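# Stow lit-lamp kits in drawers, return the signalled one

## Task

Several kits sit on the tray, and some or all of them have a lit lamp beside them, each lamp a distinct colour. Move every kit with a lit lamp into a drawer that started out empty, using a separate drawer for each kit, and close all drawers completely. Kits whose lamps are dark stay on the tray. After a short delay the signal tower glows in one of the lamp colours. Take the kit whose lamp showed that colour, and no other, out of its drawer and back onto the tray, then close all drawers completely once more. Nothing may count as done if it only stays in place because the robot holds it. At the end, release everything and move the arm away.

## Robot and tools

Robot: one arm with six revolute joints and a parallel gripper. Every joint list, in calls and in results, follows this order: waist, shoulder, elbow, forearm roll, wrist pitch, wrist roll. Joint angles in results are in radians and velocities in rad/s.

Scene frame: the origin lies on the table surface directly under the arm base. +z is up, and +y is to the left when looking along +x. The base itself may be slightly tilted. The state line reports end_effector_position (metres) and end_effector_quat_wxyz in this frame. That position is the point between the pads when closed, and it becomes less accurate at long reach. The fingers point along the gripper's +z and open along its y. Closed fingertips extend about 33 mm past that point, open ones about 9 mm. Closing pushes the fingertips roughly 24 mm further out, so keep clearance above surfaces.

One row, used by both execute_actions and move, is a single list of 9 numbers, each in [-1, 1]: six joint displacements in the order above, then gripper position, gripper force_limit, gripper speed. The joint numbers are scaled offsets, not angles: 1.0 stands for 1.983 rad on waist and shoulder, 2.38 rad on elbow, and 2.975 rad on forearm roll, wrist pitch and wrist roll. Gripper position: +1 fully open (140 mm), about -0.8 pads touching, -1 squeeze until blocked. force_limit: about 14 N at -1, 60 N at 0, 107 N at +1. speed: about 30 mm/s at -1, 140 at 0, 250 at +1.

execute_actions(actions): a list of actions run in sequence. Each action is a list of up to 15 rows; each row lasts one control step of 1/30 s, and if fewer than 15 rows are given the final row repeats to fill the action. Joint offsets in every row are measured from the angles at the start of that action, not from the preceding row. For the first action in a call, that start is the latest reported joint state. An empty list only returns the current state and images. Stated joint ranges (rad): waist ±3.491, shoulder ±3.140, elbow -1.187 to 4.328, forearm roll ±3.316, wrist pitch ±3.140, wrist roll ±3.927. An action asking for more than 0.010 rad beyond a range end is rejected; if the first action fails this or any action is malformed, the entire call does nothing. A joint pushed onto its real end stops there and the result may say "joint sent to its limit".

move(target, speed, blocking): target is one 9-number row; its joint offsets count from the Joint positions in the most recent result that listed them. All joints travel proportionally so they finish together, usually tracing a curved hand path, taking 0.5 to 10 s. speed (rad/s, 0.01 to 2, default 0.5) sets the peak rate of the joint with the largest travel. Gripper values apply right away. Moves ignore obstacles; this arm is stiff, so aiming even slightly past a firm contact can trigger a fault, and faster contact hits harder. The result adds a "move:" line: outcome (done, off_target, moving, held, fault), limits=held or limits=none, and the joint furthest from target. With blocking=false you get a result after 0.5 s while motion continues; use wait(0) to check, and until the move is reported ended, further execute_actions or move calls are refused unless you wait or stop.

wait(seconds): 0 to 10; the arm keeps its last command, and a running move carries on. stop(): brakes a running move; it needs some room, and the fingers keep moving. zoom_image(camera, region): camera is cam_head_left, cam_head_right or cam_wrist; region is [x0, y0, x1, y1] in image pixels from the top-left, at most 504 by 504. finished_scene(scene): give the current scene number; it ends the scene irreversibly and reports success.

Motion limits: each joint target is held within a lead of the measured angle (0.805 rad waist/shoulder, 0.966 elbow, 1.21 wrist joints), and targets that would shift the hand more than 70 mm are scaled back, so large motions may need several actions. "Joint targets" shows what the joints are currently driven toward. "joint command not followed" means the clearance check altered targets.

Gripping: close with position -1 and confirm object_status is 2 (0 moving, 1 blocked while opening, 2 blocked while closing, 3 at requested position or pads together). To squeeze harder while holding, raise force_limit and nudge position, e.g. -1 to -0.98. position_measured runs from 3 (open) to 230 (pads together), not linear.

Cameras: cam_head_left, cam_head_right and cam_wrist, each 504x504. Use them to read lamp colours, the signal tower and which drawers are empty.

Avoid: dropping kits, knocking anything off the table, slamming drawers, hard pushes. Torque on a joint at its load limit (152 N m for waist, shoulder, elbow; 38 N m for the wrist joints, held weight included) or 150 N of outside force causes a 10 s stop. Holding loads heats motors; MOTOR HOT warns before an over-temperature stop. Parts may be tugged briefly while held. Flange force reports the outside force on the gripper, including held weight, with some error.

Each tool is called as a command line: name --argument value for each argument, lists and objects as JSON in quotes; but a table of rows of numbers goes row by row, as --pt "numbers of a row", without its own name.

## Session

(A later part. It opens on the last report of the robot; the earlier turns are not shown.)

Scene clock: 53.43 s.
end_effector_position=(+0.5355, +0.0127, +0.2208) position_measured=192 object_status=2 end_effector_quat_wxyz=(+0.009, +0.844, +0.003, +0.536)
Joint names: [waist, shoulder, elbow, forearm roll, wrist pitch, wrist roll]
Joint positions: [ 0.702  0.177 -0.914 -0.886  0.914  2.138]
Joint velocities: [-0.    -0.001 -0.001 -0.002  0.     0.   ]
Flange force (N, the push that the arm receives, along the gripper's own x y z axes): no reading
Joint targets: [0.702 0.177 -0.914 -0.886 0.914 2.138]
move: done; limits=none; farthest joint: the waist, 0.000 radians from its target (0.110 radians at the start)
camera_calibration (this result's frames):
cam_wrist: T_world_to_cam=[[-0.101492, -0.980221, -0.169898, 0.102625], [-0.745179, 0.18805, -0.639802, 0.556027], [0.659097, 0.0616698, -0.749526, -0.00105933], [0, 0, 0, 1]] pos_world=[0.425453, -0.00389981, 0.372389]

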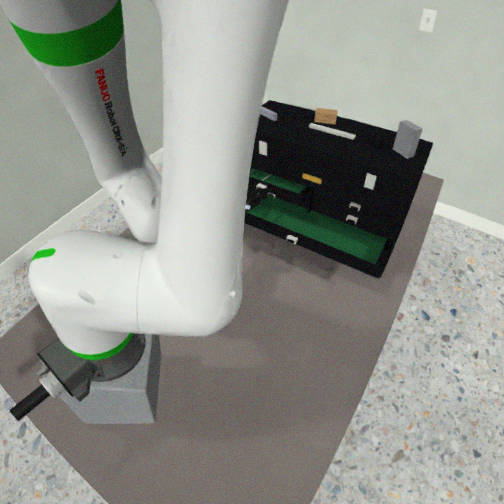

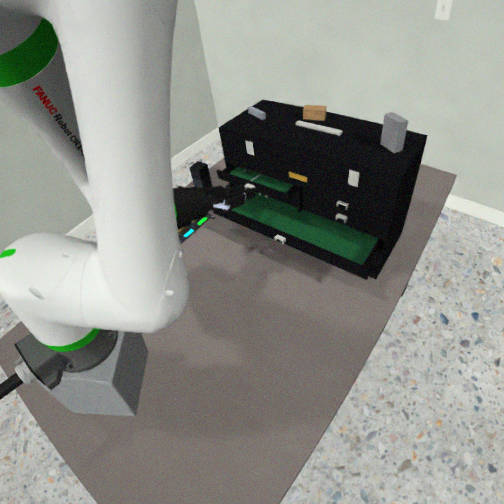

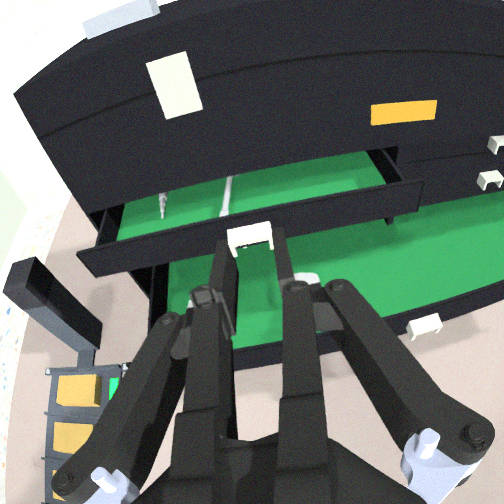

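move --target '[-0.0562,0.0303,0.0534,0.029,-0.0283,0.0055,-1,-0.3,-0.5]' --speed 0.08

execute_actions --actions '[[[0,0,0,0,0,0,0.1,0,0]]]'

move --target '[0.0042,0.063,-0.0025,0.0225,0.0323,-0.0383,0.1,0,0]' --speed 0.1

Scene clock: 58.50 s.
end_effector_position=(+0.5947, +0.0120, +0.2213) position_measured=192 object_status=2 end_effector_quat_wxyz=(+0.008, +0.844, +0.002, +0.537)
Joint names: [waist, shoulder, elbow, forearm roll, wrist pitch, wrist roll]
Joint positions: [ 0.59   0.237 -0.787 -0.8    0.83   2.154]
Joint velocities: [ 0.    -0.001  0.001  0.     0.    -0.   ]
Flange force (N, the push that the arm receives, along the gripper's own x y z axes): [-4.4 -4.3 -19.4]
Joint targets: [0.590 0.237 -0.787 -0.800 0.830 2.154]
move: done; limits=none; farthest joint: the waist, 0.000 radians from its target (0.111 radians at the start)
camera_calibration (this result's frames):
cam_wrist: T_world_to_cam=[[-0.101849, -0.980032, -0.170775, 0.108438], [-0.744309, 0.188969, -0.640543, 0.600248], [0.660024, 0.0618713, -0.748693, -0.040324], [0, 0, 0, 1]] pos_world=[0.484429, -0.004661, 0.372812]

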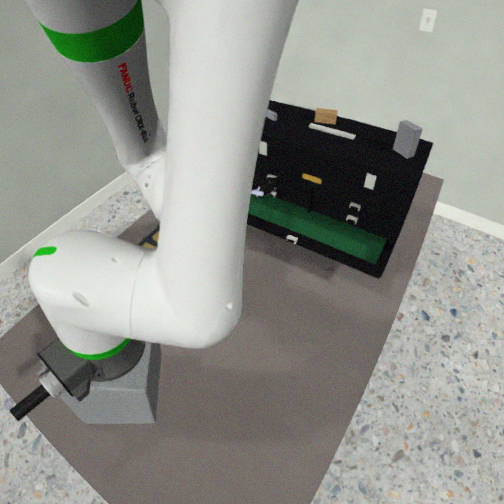

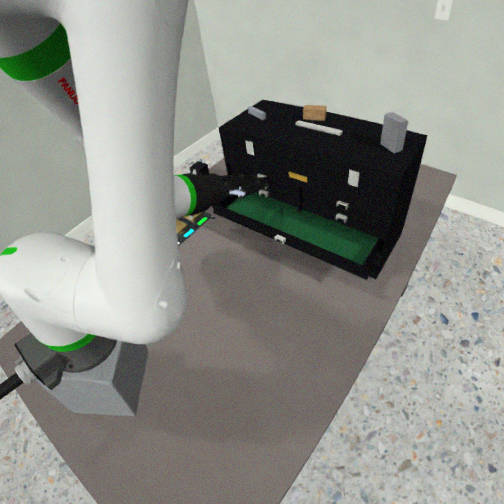

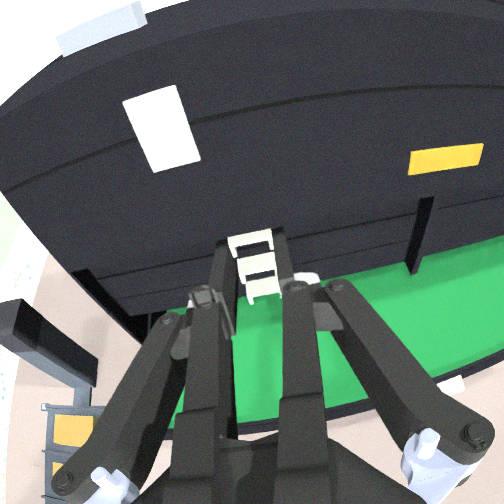

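Scene clock: 59.00 s.
end_effector_position=(+0.5947, +0.0120, +0.2213) position_measured=117 object_status=0 end_effector_quat_wxyz=(+0.008, +0.844, +0.002, +0.537)
Joint names: [waist, shoulder, elbow, forearm roll, wrist pitch, wrist roll]
Joint positions: [ 0.59   0.237 -0.786 -0.8    0.83   2.154]
Joint velocities: [ 0.001  0.     0.    -0.     0.    -0.   ]
Flange force (N, the push that the arm receives, along the gripper's own x y z axes): [-2.7 -0.2 -5.6]
Joint targets: [0.590 0.237 -0.787 -0.800 0.830 2.154]
camera_calibration (this result's frames):
cam_wrist: T_world_to_cam=[[-0.101957, -0.98002, -0.170781, 0.108458], [-0.744266, 0.189057, -0.640566, 0.600278], [0.660055, 0.0617968, -0.748671, -0.0403681], [0, 0, 0, 1]] pos_world=[0.48447, -0.00470163, 0.372818]

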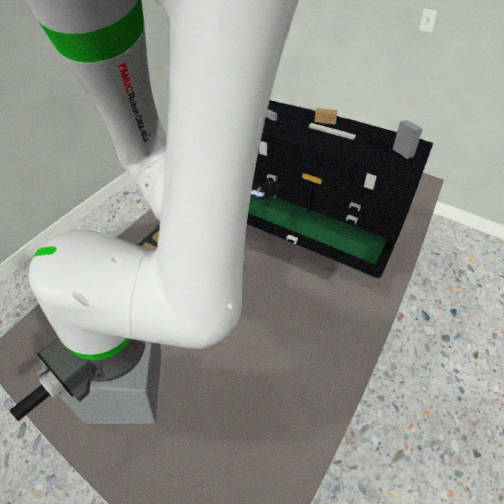

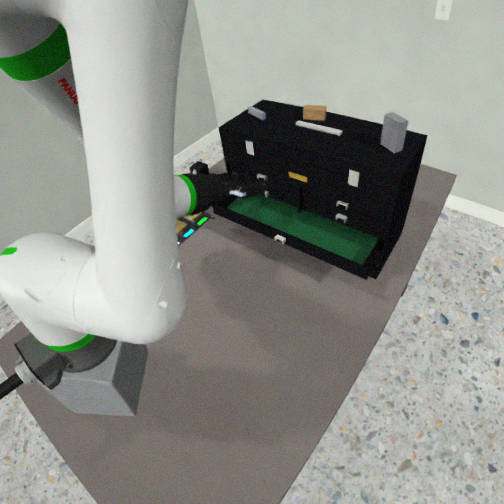

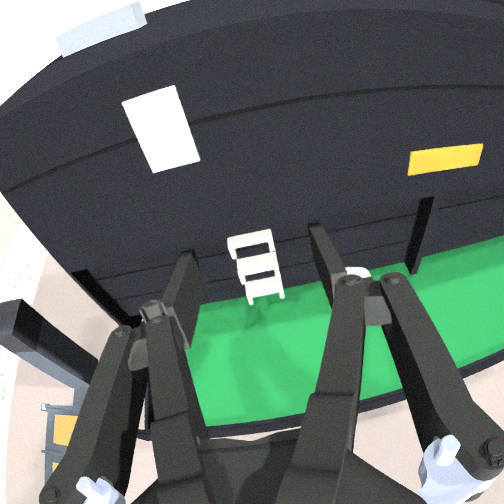

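Scene clock: 60.57 s.
end_effector_position=(+0.5934, +0.0132, +0.1931) position_measured=117 object_status=3 end_effector_quat_wxyz=(+0.008, +0.844, +0.003, +0.537)
Joint names: [waist, shoulder, elbow, forearm roll, wrist pitch, wrist roll]
Joint positions: [ 0.599  0.362 -0.792 -0.733  0.926  2.04 ]
Joint velocities: [ 0.    -0.    -0.     0.001  0.001  0.001]
Flange force (N, the push that the arm receives, along the gripper's own x y z axes): [-1.6 -0.5 -3.9]
Joint targets: [0.599 0.362 -0.792 -0.733 0.926 2.040]
move: done; limits=none; farthest joint: the waist, 0.000 radians from its target (0.008 radians at the start)
camera_calibration (this result's frames):
cam_wrist: T_world_to_cam=[[-0.100435, -0.980268, -0.170258, 0.103753], [-0.74486, 0.187531, -0.640324, 0.581279], [0.659618, 0.0625077, -0.748997, -0.0603524], [0, 0, 0, 1]] pos_world=[0.483202, -0.00352981, 0.344668]

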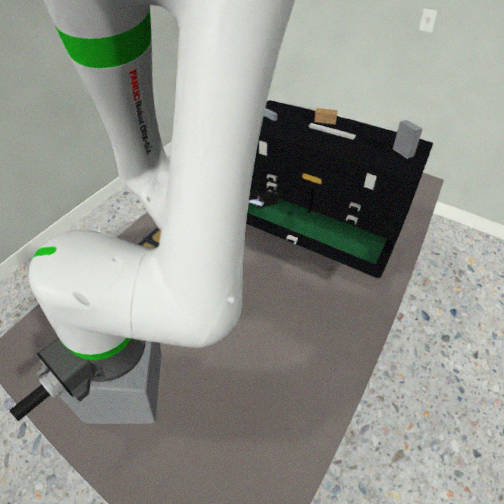

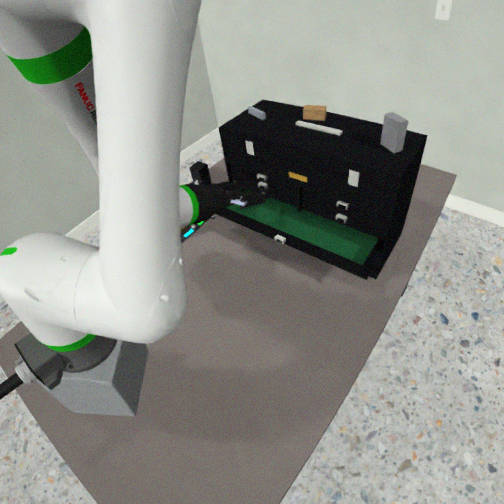

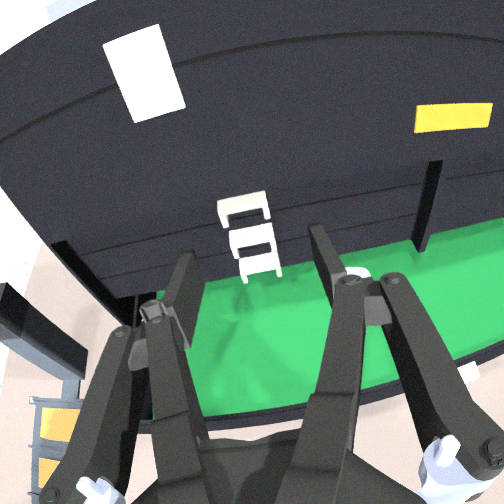

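execute_actions --actions '[[[-0.0008,0,0,0,0,0,-1,-0.3,-0.5]],[[0,0,0,0,0,0,-1,-0.3,-0.5]]]'

move --target '[0.0565,-0.0106,-0.0521,-0.0259,0.0336,-0.0171,-1,-0.3,-0.5]' --speed 0.08

Scene clock: 64.37 s.
end_effector_position=(+0.5934, +0.0123, +0.1930) position_measured=192 object_status=2 end_effector_quat_wxyz=(+0.009, +0.844, +0.003, +0.537)
Joint names: [waist, shoulder, elbow, forearm roll, wrist pitch, wrist roll]
Joint positions: [ 0.597  0.362 -0.792 -0.733  0.926  2.04 ]
Joint velocities: [ 0.    -0.     0.    -0.    -0.     0.001]
Flange force (N, the push that the arm receives, along the gripper's own x y z axes): [-0.7 -3.0 -7.7]
Flange force at the end of the 1st action (N, along the gripper's axes at the end of the call): [-1.3 -1.1 -5.2]
Joint targets: [0.597 0.362 -0.792 -0.733 0.926 2.040]
camera_calibration (this result's frames):
cam_wrist: T_world_to_cam=[[-0.101994, -0.980144, -0.170043, 0.103698], [-0.744737, 0.188558, -0.640166, 0.581236], [0.659518, 0.0613445, -0.749182, -0.0603115], [0, 0, 0, 1]] pos_world=[0.483221, -0.00425806, 0.344536]

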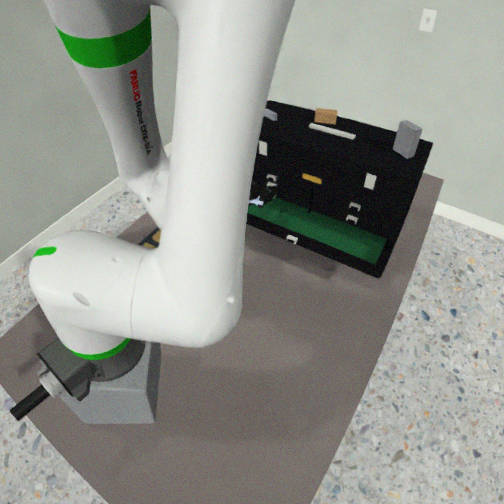

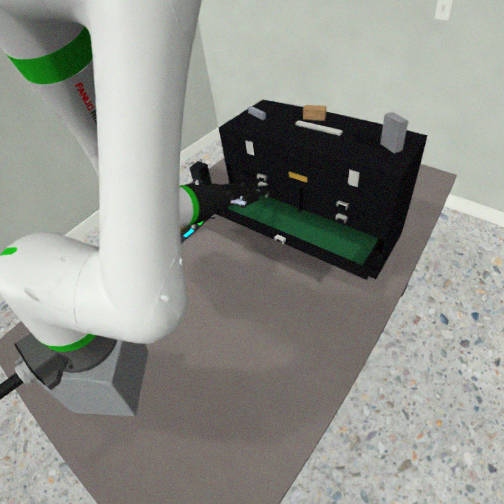

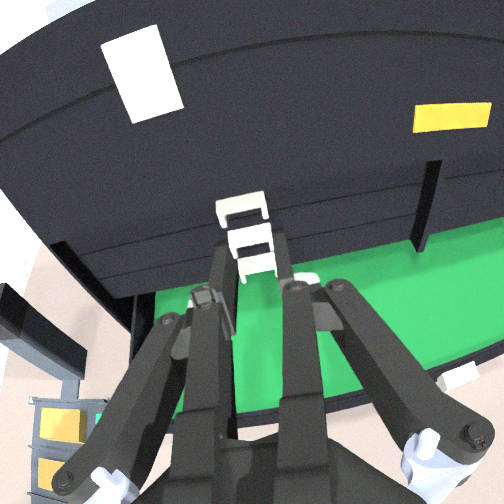

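Scene clock: 66.20 s.
end_effector_position=(+0.5351, +0.0114, +0.1922) position_measured=192 object_status=2 end_effector_quat_wxyz=(+0.009, +0.844, +0.003, +0.536)
Joint names: [waist, shoulder, elbow, forearm roll, wrist pitch, wrist roll]
Joint positions: [ 0.709  0.341 -0.916 -0.81   1.026  1.989]
Joint velocities: [-0.    -0.001 -0.001 -0.001  0.001  0.   ]
Flange force (N, the push that the arm receives, along the gripper's own x y z axes): [9.9 -15.2 -8.3]
Joint targets: [0.709 0.341 -0.916 -0.810 1.026 1.989]
move: done; limits=none; farthest joint: the waist, 0.000 radians from its target (0.112 radians at the start)
camera_calibration (this result's frames):
cam_wrist: T_world_to_cam=[[-0.102375, -0.980206, -0.169459, 0.096849], [-0.745981, 0.188345, -0.638779, 0.537924], [0.658051, 0.0610183, -0.750497, -0.0213204], [0, 0, 0, 1]] pos_world=[0.425226, -0.00508237, 0.344025]

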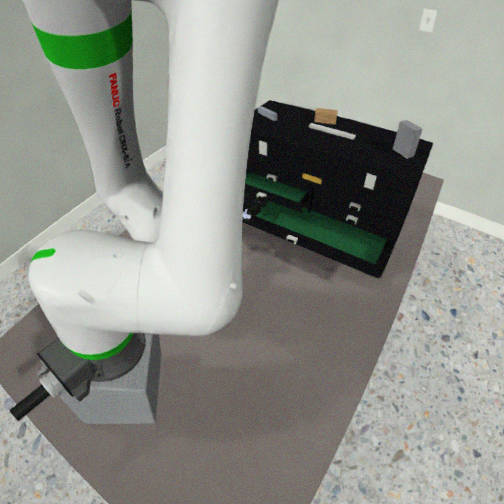

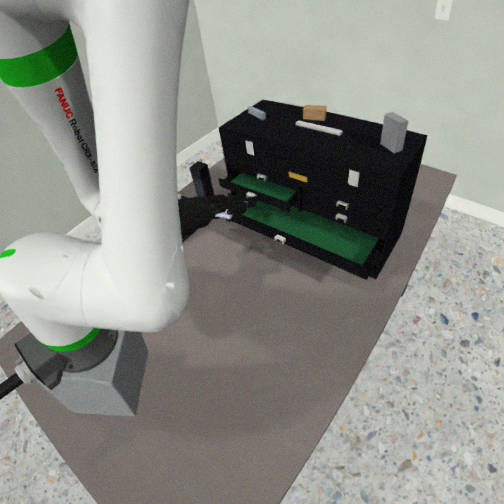

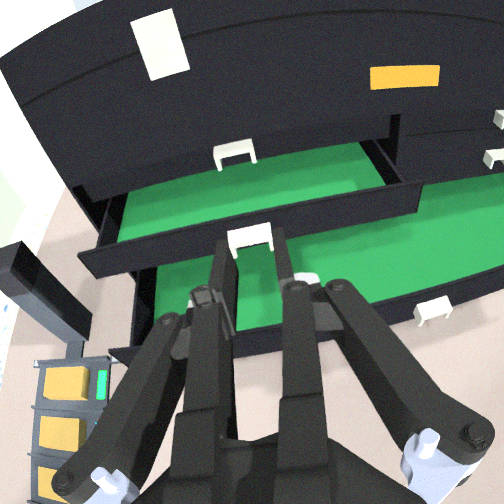

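move --target '[0.0711,0.0055,-0.0382,-0.0363,0.0316,-0.0202,-1,-0.3,-0.5]' --speed 0.09

execute_actions --actions '[[[0,0,0,0,0,0,1,0,0.5]],[[0,0,0,0,0,0,1,0,0.5]]]'

move --target '[0.0348,0.004,-0.0143,-0.0171,0.0128,-0.0091,1,0,0]' --speed 0.15

Scene clock: 71.00 s.
end_effector_position=(+0.4852, +0.0120, +0.1926) position_measured=192 object_status=2 end_effector_quat_wxyz=(+0.009, +0.844, +0.003, +0.536)
Joint names: [waist, shoulder, elbow, forearm roll, wrist pitch, wrist roll]
Joint positions: [ 0.85   0.352 -1.007 -0.918  1.12   1.929]
Joint velocities: [ 0.002  0.001 -0.    -0.     0.001 -0.001]
Flange force (N, the push that the arm receives, along the gripper's own x y z axes): no reading
Joint targets: [0.850 0.352 -1.007 -0.918 1.120 1.929]
move: done; limits=none; farthest joint: the waist, 0.000 radians from its target (0.141 radians at the start)
camera_calibration (this result's frames):
cam_wrist: T_world_to_cam=[[-0.1027, -0.980288, -0.168782, 0.0924271], [-0.745977, 0.188146, -0.638842, 0.500803], [0.658005, 0.0602982, -0.750596, 0.0117821], [0, 0, 0, 1]] pos_world=[0.375327, -0.00432903, 0.344377]

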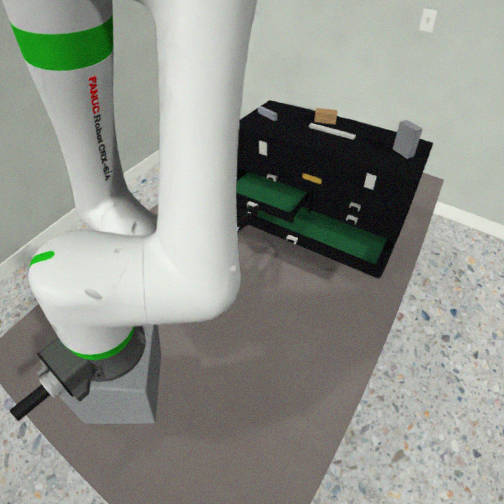

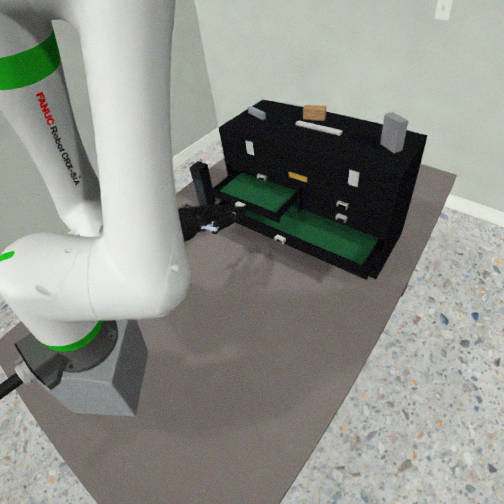

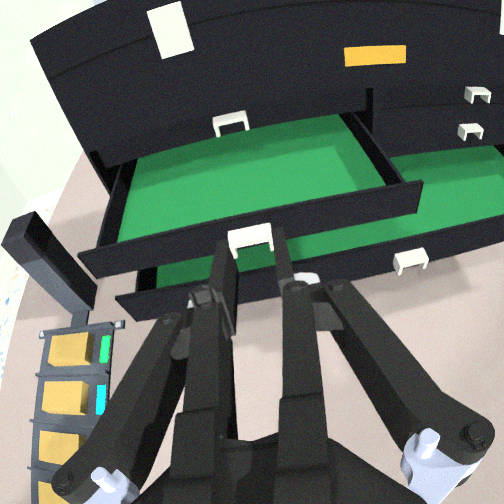

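Scene clock: 72.00 s.
end_effector_position=(+0.4851, +0.0120, +0.1926) position_measured=3 object_status=3 end_effector_quat_wxyz=(+0.009, +0.844, +0.003, +0.536)
Joint names: [waist, shoulder, elbow, forearm roll, wrist pitch, wrist roll]
Joint positions: [ 0.85   0.352 -1.007 -0.918  1.12   1.929]
Joint velocities: [-0.    -0.002  0.    -0.    -0.    -0.001]
Flange force (N, the push that the arm receives, along the gripper's own x y z axes): no reading
Flange force at the end of the 1st action (N, along the gripper's axes at the end of the call): no reading
Joint targets: [0.850 0.352 -1.007 -0.918 1.120 1.929]
camera_calibration (this result's frames):
cam_wrist: T_world_to_cam=[[-0.102675, -0.980291, -0.168782, 0.0924254], [-0.745994, 0.188125, -0.638829, 0.500794], [0.65799, 0.0603182, -0.750607, 0.0117954], [0, 0, 0, 1]] pos_world=[0.375318, -0.0043197, 0.344375]

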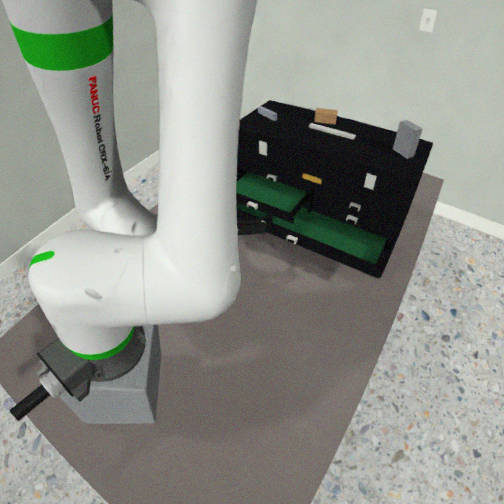

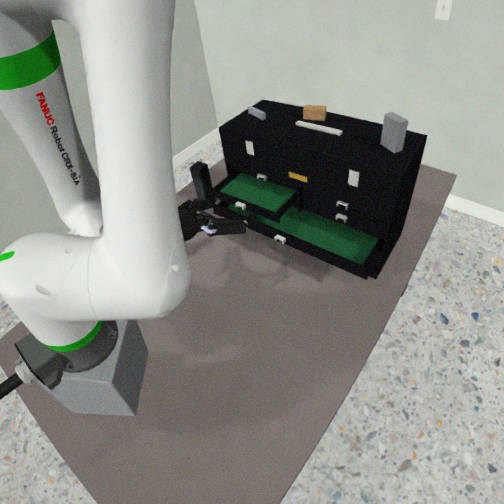

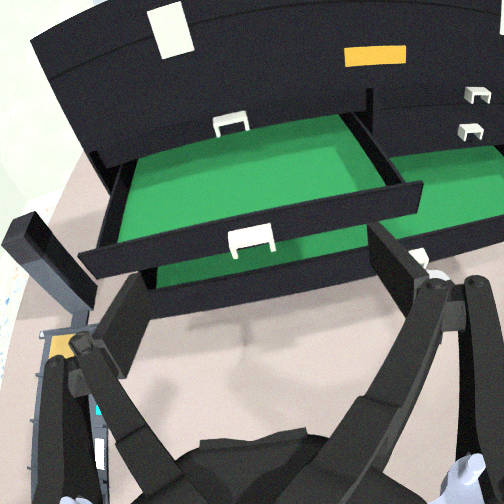

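Scene clock: 72.80 s.
end_effector_position=(+0.4662, +0.0124, +0.1951) position_measured=3 object_status=3 end_effector_quat_wxyz=(+0.009, +0.843, +0.005, +0.538)
Joint names: [waist, shoulder, elbow, forearm roll, wrist pitch, wrist roll]
Joint positions: [ 0.919  0.36  -1.041 -0.969  1.158  1.902]
Joint velocities: [ 0. -0. -0. -0.  0. -0.]
Flange force (N, the push that the arm receives, along the gripper's own x y z axes): no reading
Joint targets: [0.919 0.360 -1.041 -0.969 1.158 1.902]
move: done; limits=none; farthest joint: the waist, 0.000 radians from its target (0.069 radians at the start)
camera_calibration (this result's frames):
cam_wrist: T_world_to_cam=[[-0.0975298, -0.981114, -0.167042, 0.0885305], [-0.744213, 0.183335, -0.64229, 0.488128], [0.660784, 0.0616723, -0.748038, 0.0243234], [0, 0, 0, 1]] pos_world=[0.355833, -0.00413224, 0.346503]

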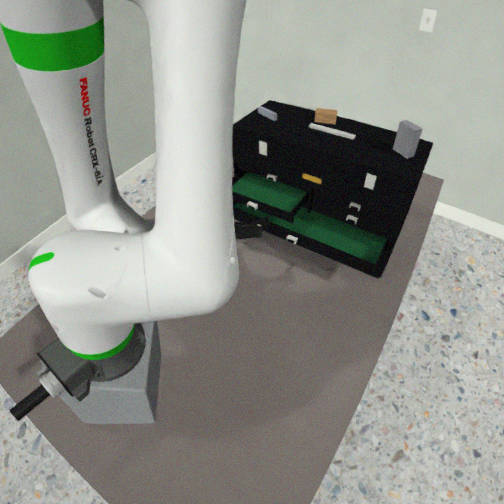

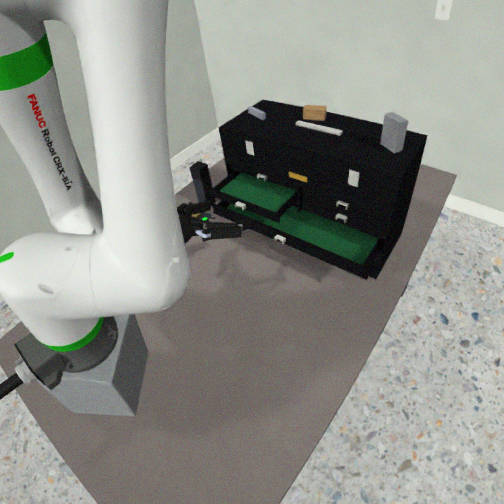

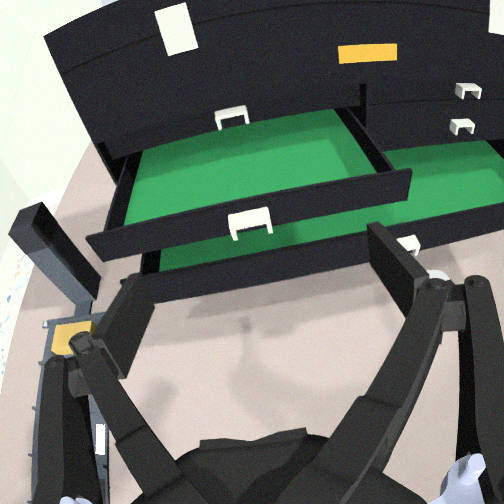

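Swing to 1.4, transit, roll.

move --target '[0.2426,0,0,0,0,0,1,0,0]' --speed 0.5

move --target '[0,-0.2824,0.1895,0.376,-0.7254,-0.95,0.35,0,0]' --speed 1.2

Scene clock: 76.63 s.
end_effector_position=(+0.4104, +0.2242, +0.2350) position_measured=3 object_status=3 end_effector_quat_wxyz=(-0.140, +0.798, +0.187, +0.555)
Joint names: [waist, shoulder, elbow, forearm roll, wrist pitch, wrist roll]
Joint positions: [ 1.4    0.36  -1.041 -0.969  1.158  1.902]
Joint velocities: [ 0.001 -0.    -0.    -0.001  0.     0.002]
Flange force (N, the push that the arm receives, along the gripper's own x y z axes): no reading
Joint targets: [1.400 0.360 -1.041 -0.969 1.158 1.902]
move: done; limits=none; farthest joint: the waist, 0.000 radians from its target (0.481 radians at the start)
camera_calibration (this result's frames):
cam_wrist: T_world_to_cam=[[0.370631, -0.904744, -0.209931, 0.0984091], [-0.706796, -0.12811, -0.695721, 0.50044], [0.602555, 0.406234, -0.686951, 0.0102521], [0, 0, 0, 1]] pos_world=[0.311058, 0.148982, 0.375868]

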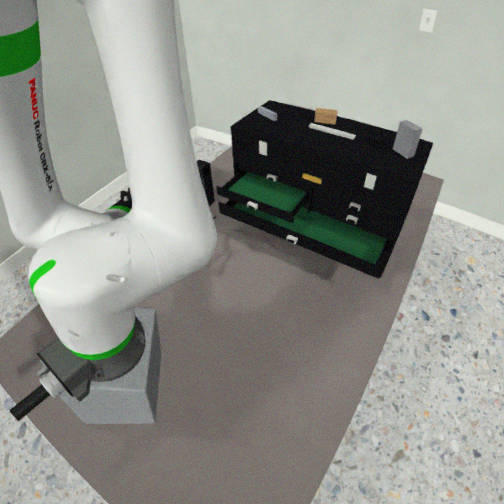

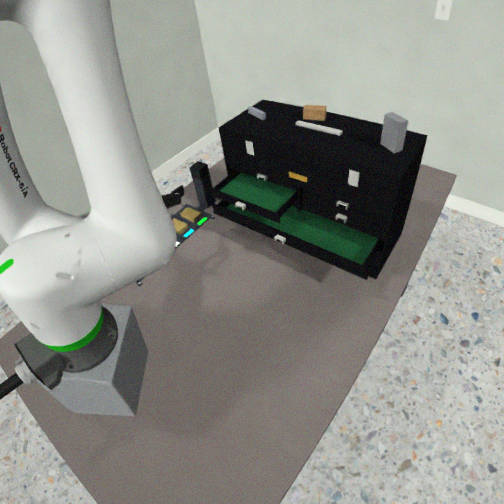

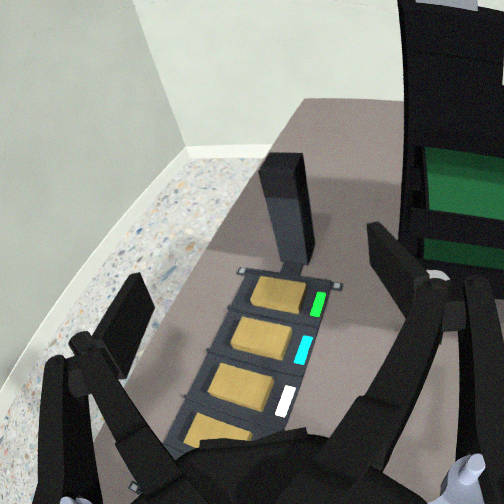

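Scene clock: 79.60 s.
end_effector_position=(+0.2739, +0.3195, +0.3441) position_measured=85 object_status=3 end_effector_quat_wxyz=(-0.142, +0.837, -0.525, -0.057)
Joint names: [waist, shoulder, elbow, forearm roll, wrist pitch, wrist roll]
Joint positions: [ 1.4   -0.2   -0.59   0.15  -1.    -0.924]
Joint velocities: [-0.    -0.001  0.     0.001 -0.    -0.002]
Flange force (N, the push that the arm receives, along the gripper's own x y z axes): [-0.1 11.2 2.0]
Joint targets: [1.400 -0.200 -0.590 0.150 -1.000 -0.924]
move: done; limits=none; farthest joint: the waist, 0.000 radians from its target (0.000 radians at the start)
camera_calibration (this result's frames):
cam_wrist: T_world_to_cam=[[-0.968591, -0.220684, -0.114582, 0.373513], [-0.241925, 0.729849, 0.639369, -0.368762], [-0.0574712, 0.647008, -0.760314, 0.257839], [0, 0, 0, 1]] pos_world=[0.287387, 0.184745, 0.474612]

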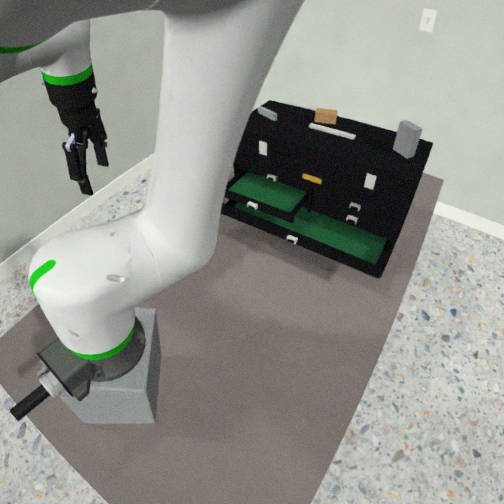

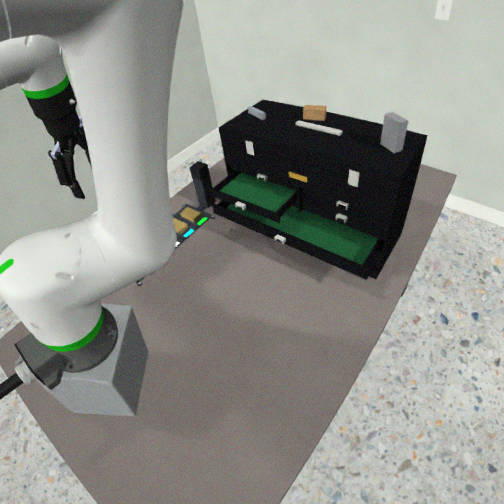

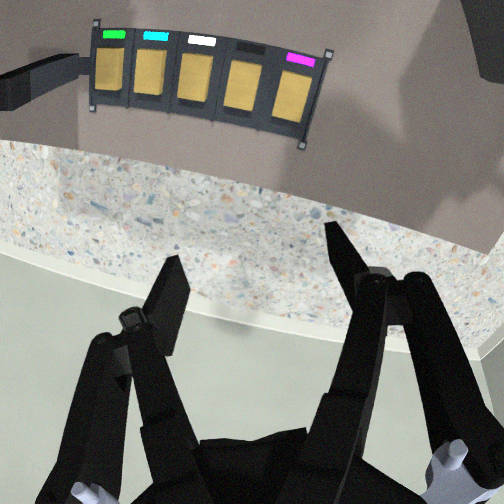

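S3 (white) hover.

move --target '[-0.175,0.3515,-0.032,0.2165,0.1674,-0.7852,0.35,0,0]' --speed 1.2

move --target '[-0.0076,0.0174,-0.0074,0.0218,0.015,-0.0203,0.35,0,0]' --speed 0.15

Scene clock: 85.37 s.
end_effector_position=(+0.4182, +0.2903, +0.0770) position_measured=85 object_status=3 end_effector_quat_wxyz=(+0.098, +0.001, +0.995, -0.005)
Joint names: [waist, shoulder, elbow, forearm roll, wrist pitch, wrist roll]
Joint positions: [ 1.053  0.497 -0.666  0.794 -0.502 -3.26 ]
Joint velocities: [-0.001  0.    -0.     0.     0.     0.001]
Flange force (N, the push that the arm receives, along the gripper's own x y z axes): [6.2 -3.0 0.4]
Joint targets: [1.053 0.497 -0.666 0.794 -0.502 -3.260]
move: done; limits=none; farthest joint: the waist, 0.000 radians from its target (0.347 radians at the start)
camera_calibration (this result's frames):
cam_wrist: T_world_to_cam=[[0.208161, 0.977293, 0.0395928, -0.375531], [0.796477, -0.192865, 0.573086, -0.303137], [0.567709, -0.0877596, -0.818538, 0.0383035], [0, 0, 0, 1]] pos_world=[0.297867, 0.3119, 0.219945]

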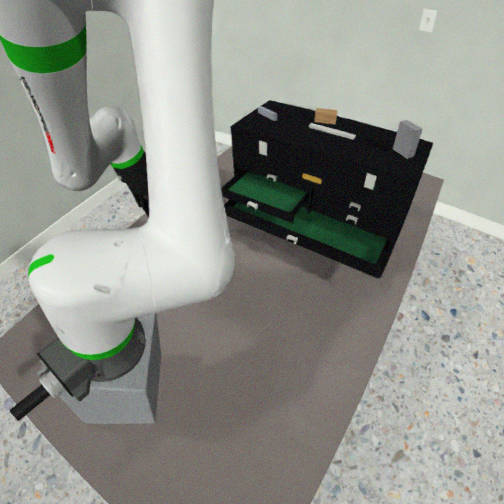

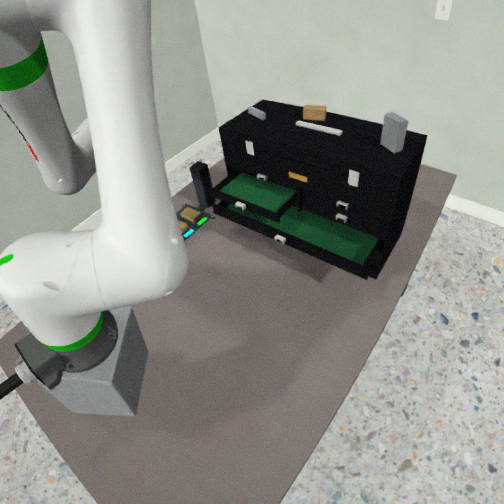

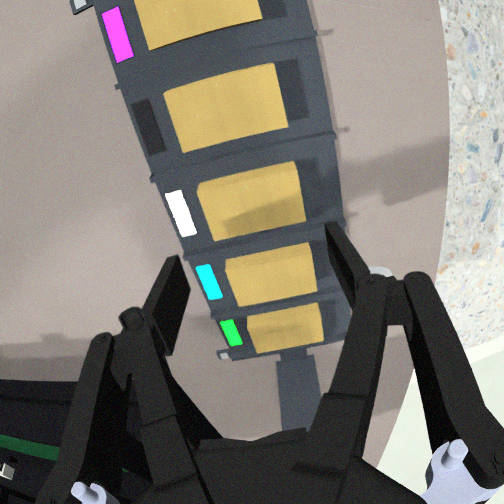

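Scene clock: 86.17 s.
end_effector_position=(+0.4124, +0.2920, +0.0588) position_measured=85 object_status=3 end_effector_quat_wxyz=(+0.094, +0.001, +0.996, -0.003)
Joint names: [waist, shoulder, elbow, forearm roll, wrist pitch, wrist roll]
Joint positions: [ 1.038  0.532 -0.684  0.859 -0.458 -3.321]
Joint velocities: [-0.     0.    -0.     0.001  0.     0.001]
Flange force (N, the push that the arm receives, along the gripper's own x y z axes): [6.4 -2.7 -0.1]
Joint targets: [1.038 0.532 -0.684 0.859 -0.458 -3.321]
move: done; limits=none; farthest joint: the waist, 0.000 radians from its target (0.015 radians at the start)
camera_calibration (this result's frames):
cam_wrist: T_world_to_cam=[[0.207165, 0.977414, 0.0417644, -0.375005], [0.801201, -0.194005, 0.566073, -0.288914], [0.56139, -0.083809, -0.823297, 0.0285327], [0, 0, 0, 1]] pos_world=[0.293149, 0.312876, 0.202699]

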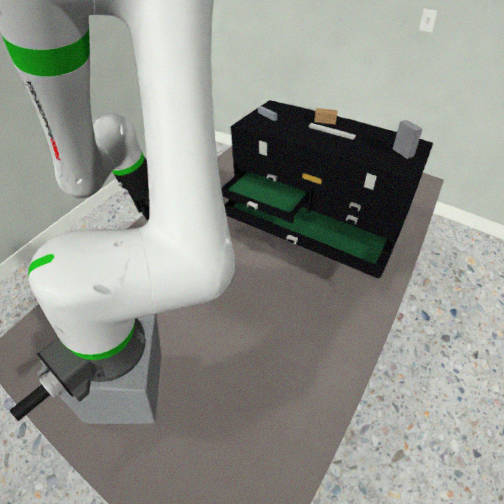

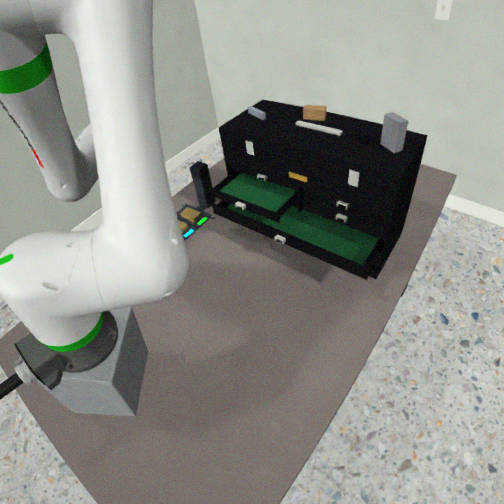

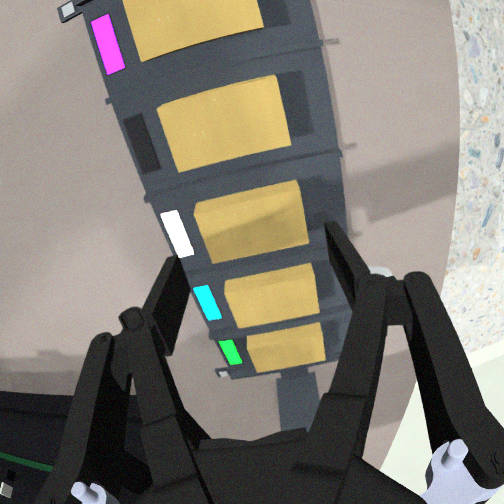

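move --target '[-0.004,0.0174,-0.0074,0.0218,0.0153,-0.0203,0.35,0,0]' --speed 0.1

execute_actions --actions '[[[0,0,0,0,0,0,-1,-0.2,-0.7]],[[0,0,0,0,0,0,-1,-0.2,-0.7]]]'

Scene clock: 89.63 s.
end_effector_position=(+0.4016, +0.2969, +0.0407) position_measured=85 object_status=3 end_effector_quat_wxyz=(+0.087, -0.004, +0.996, +0.001)
Joint names: [waist, shoulder, elbow, forearm roll, wrist pitch, wrist roll]
Joint positions: [ 1.03   0.566 -0.702  0.924 -0.412 -3.381]
Joint velocities: [ 0.001  0.001 -0.     0.     0.    -0.001]
Flange force (N, the push that the arm receives, along the gripper's own x y z axes): no reading
Joint targets: [1.030 0.566 -0.702 0.924 -0.412 -3.381]
move: done; limits=none; farthest joint: the wrist roll, 0.001 radians from its target (0.061 radians at the start)
camera_calibration (this result's frames):
cam_wrist: T_world_to_cam=[[0.198643, 0.979013, 0.0455376, -0.373939], [0.810368, -0.190202, 0.55419, -0.273385], [0.551221, -0.0731835, -0.831144, 0.0214391], [0, 0, 0, 1]] pos_world=[0.284005, 0.315662, 0.186355]

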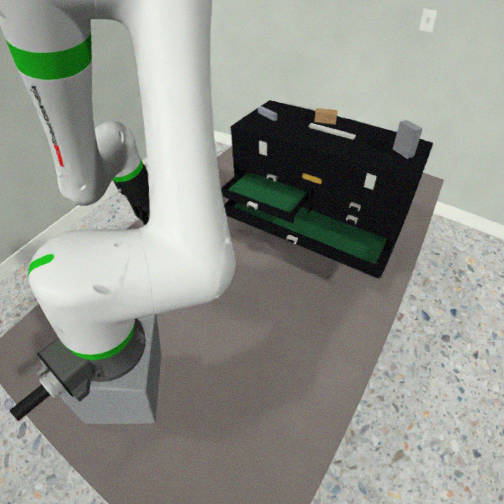

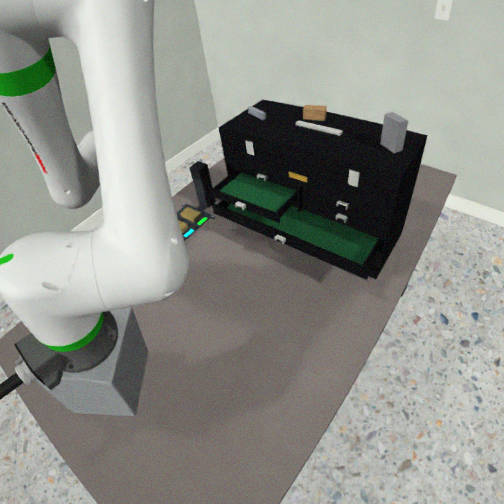

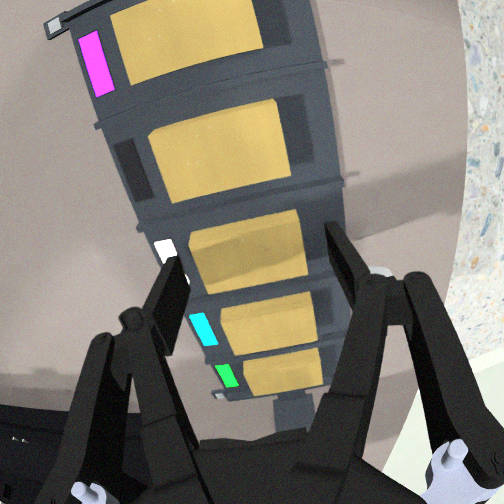

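Scene clock: 90.63 s.
end_effector_position=(+0.4016, +0.2969, +0.0407) position_measured=131 object_status=2 end_effector_quat_wxyz=(+0.087, -0.004, +0.996, +0.001)
Joint names: [waist, shoulder, elbow, forearm roll, wrist pitch, wrist roll]
Joint positions: [ 1.03   0.566 -0.702  0.924 -0.412 -3.381]
Joint velocities: [ 0.    -0.002  0.     0.    -0.     0.   ]
Flange force (N, the push that the arm receives, along the gripper's own x y z axes): no reading
Flange force at the end of the 1st action (N, along the gripper's axes at the end of the call): no reading
Joint targets: [1.030 0.566 -0.702 0.924 -0.412 -3.381]
camera_calibration (this result's frames):
cam_wrist: T_world_to_cam=[[0.198642, 0.979014, 0.0455368, -0.373937], [0.810371, -0.190201, 0.554186, -0.273383], [0.551217, -0.0731829, -0.831146, 0.0214379], [0, 0, 0, 1]] pos_world=[0.284004, 0.315661, 0.186351]

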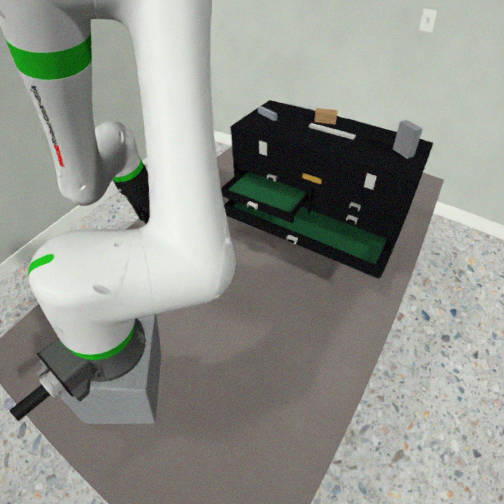

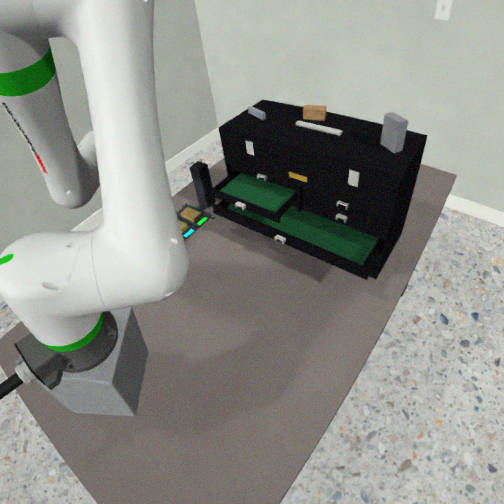

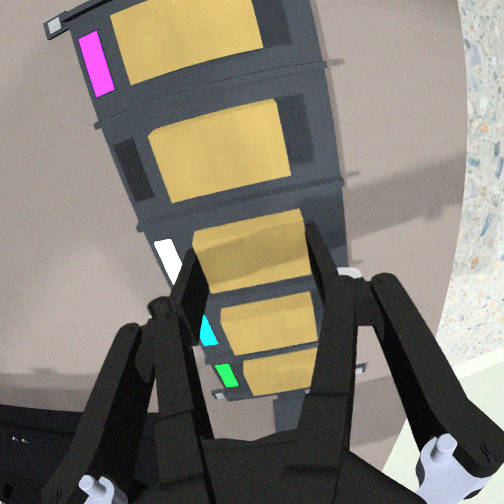

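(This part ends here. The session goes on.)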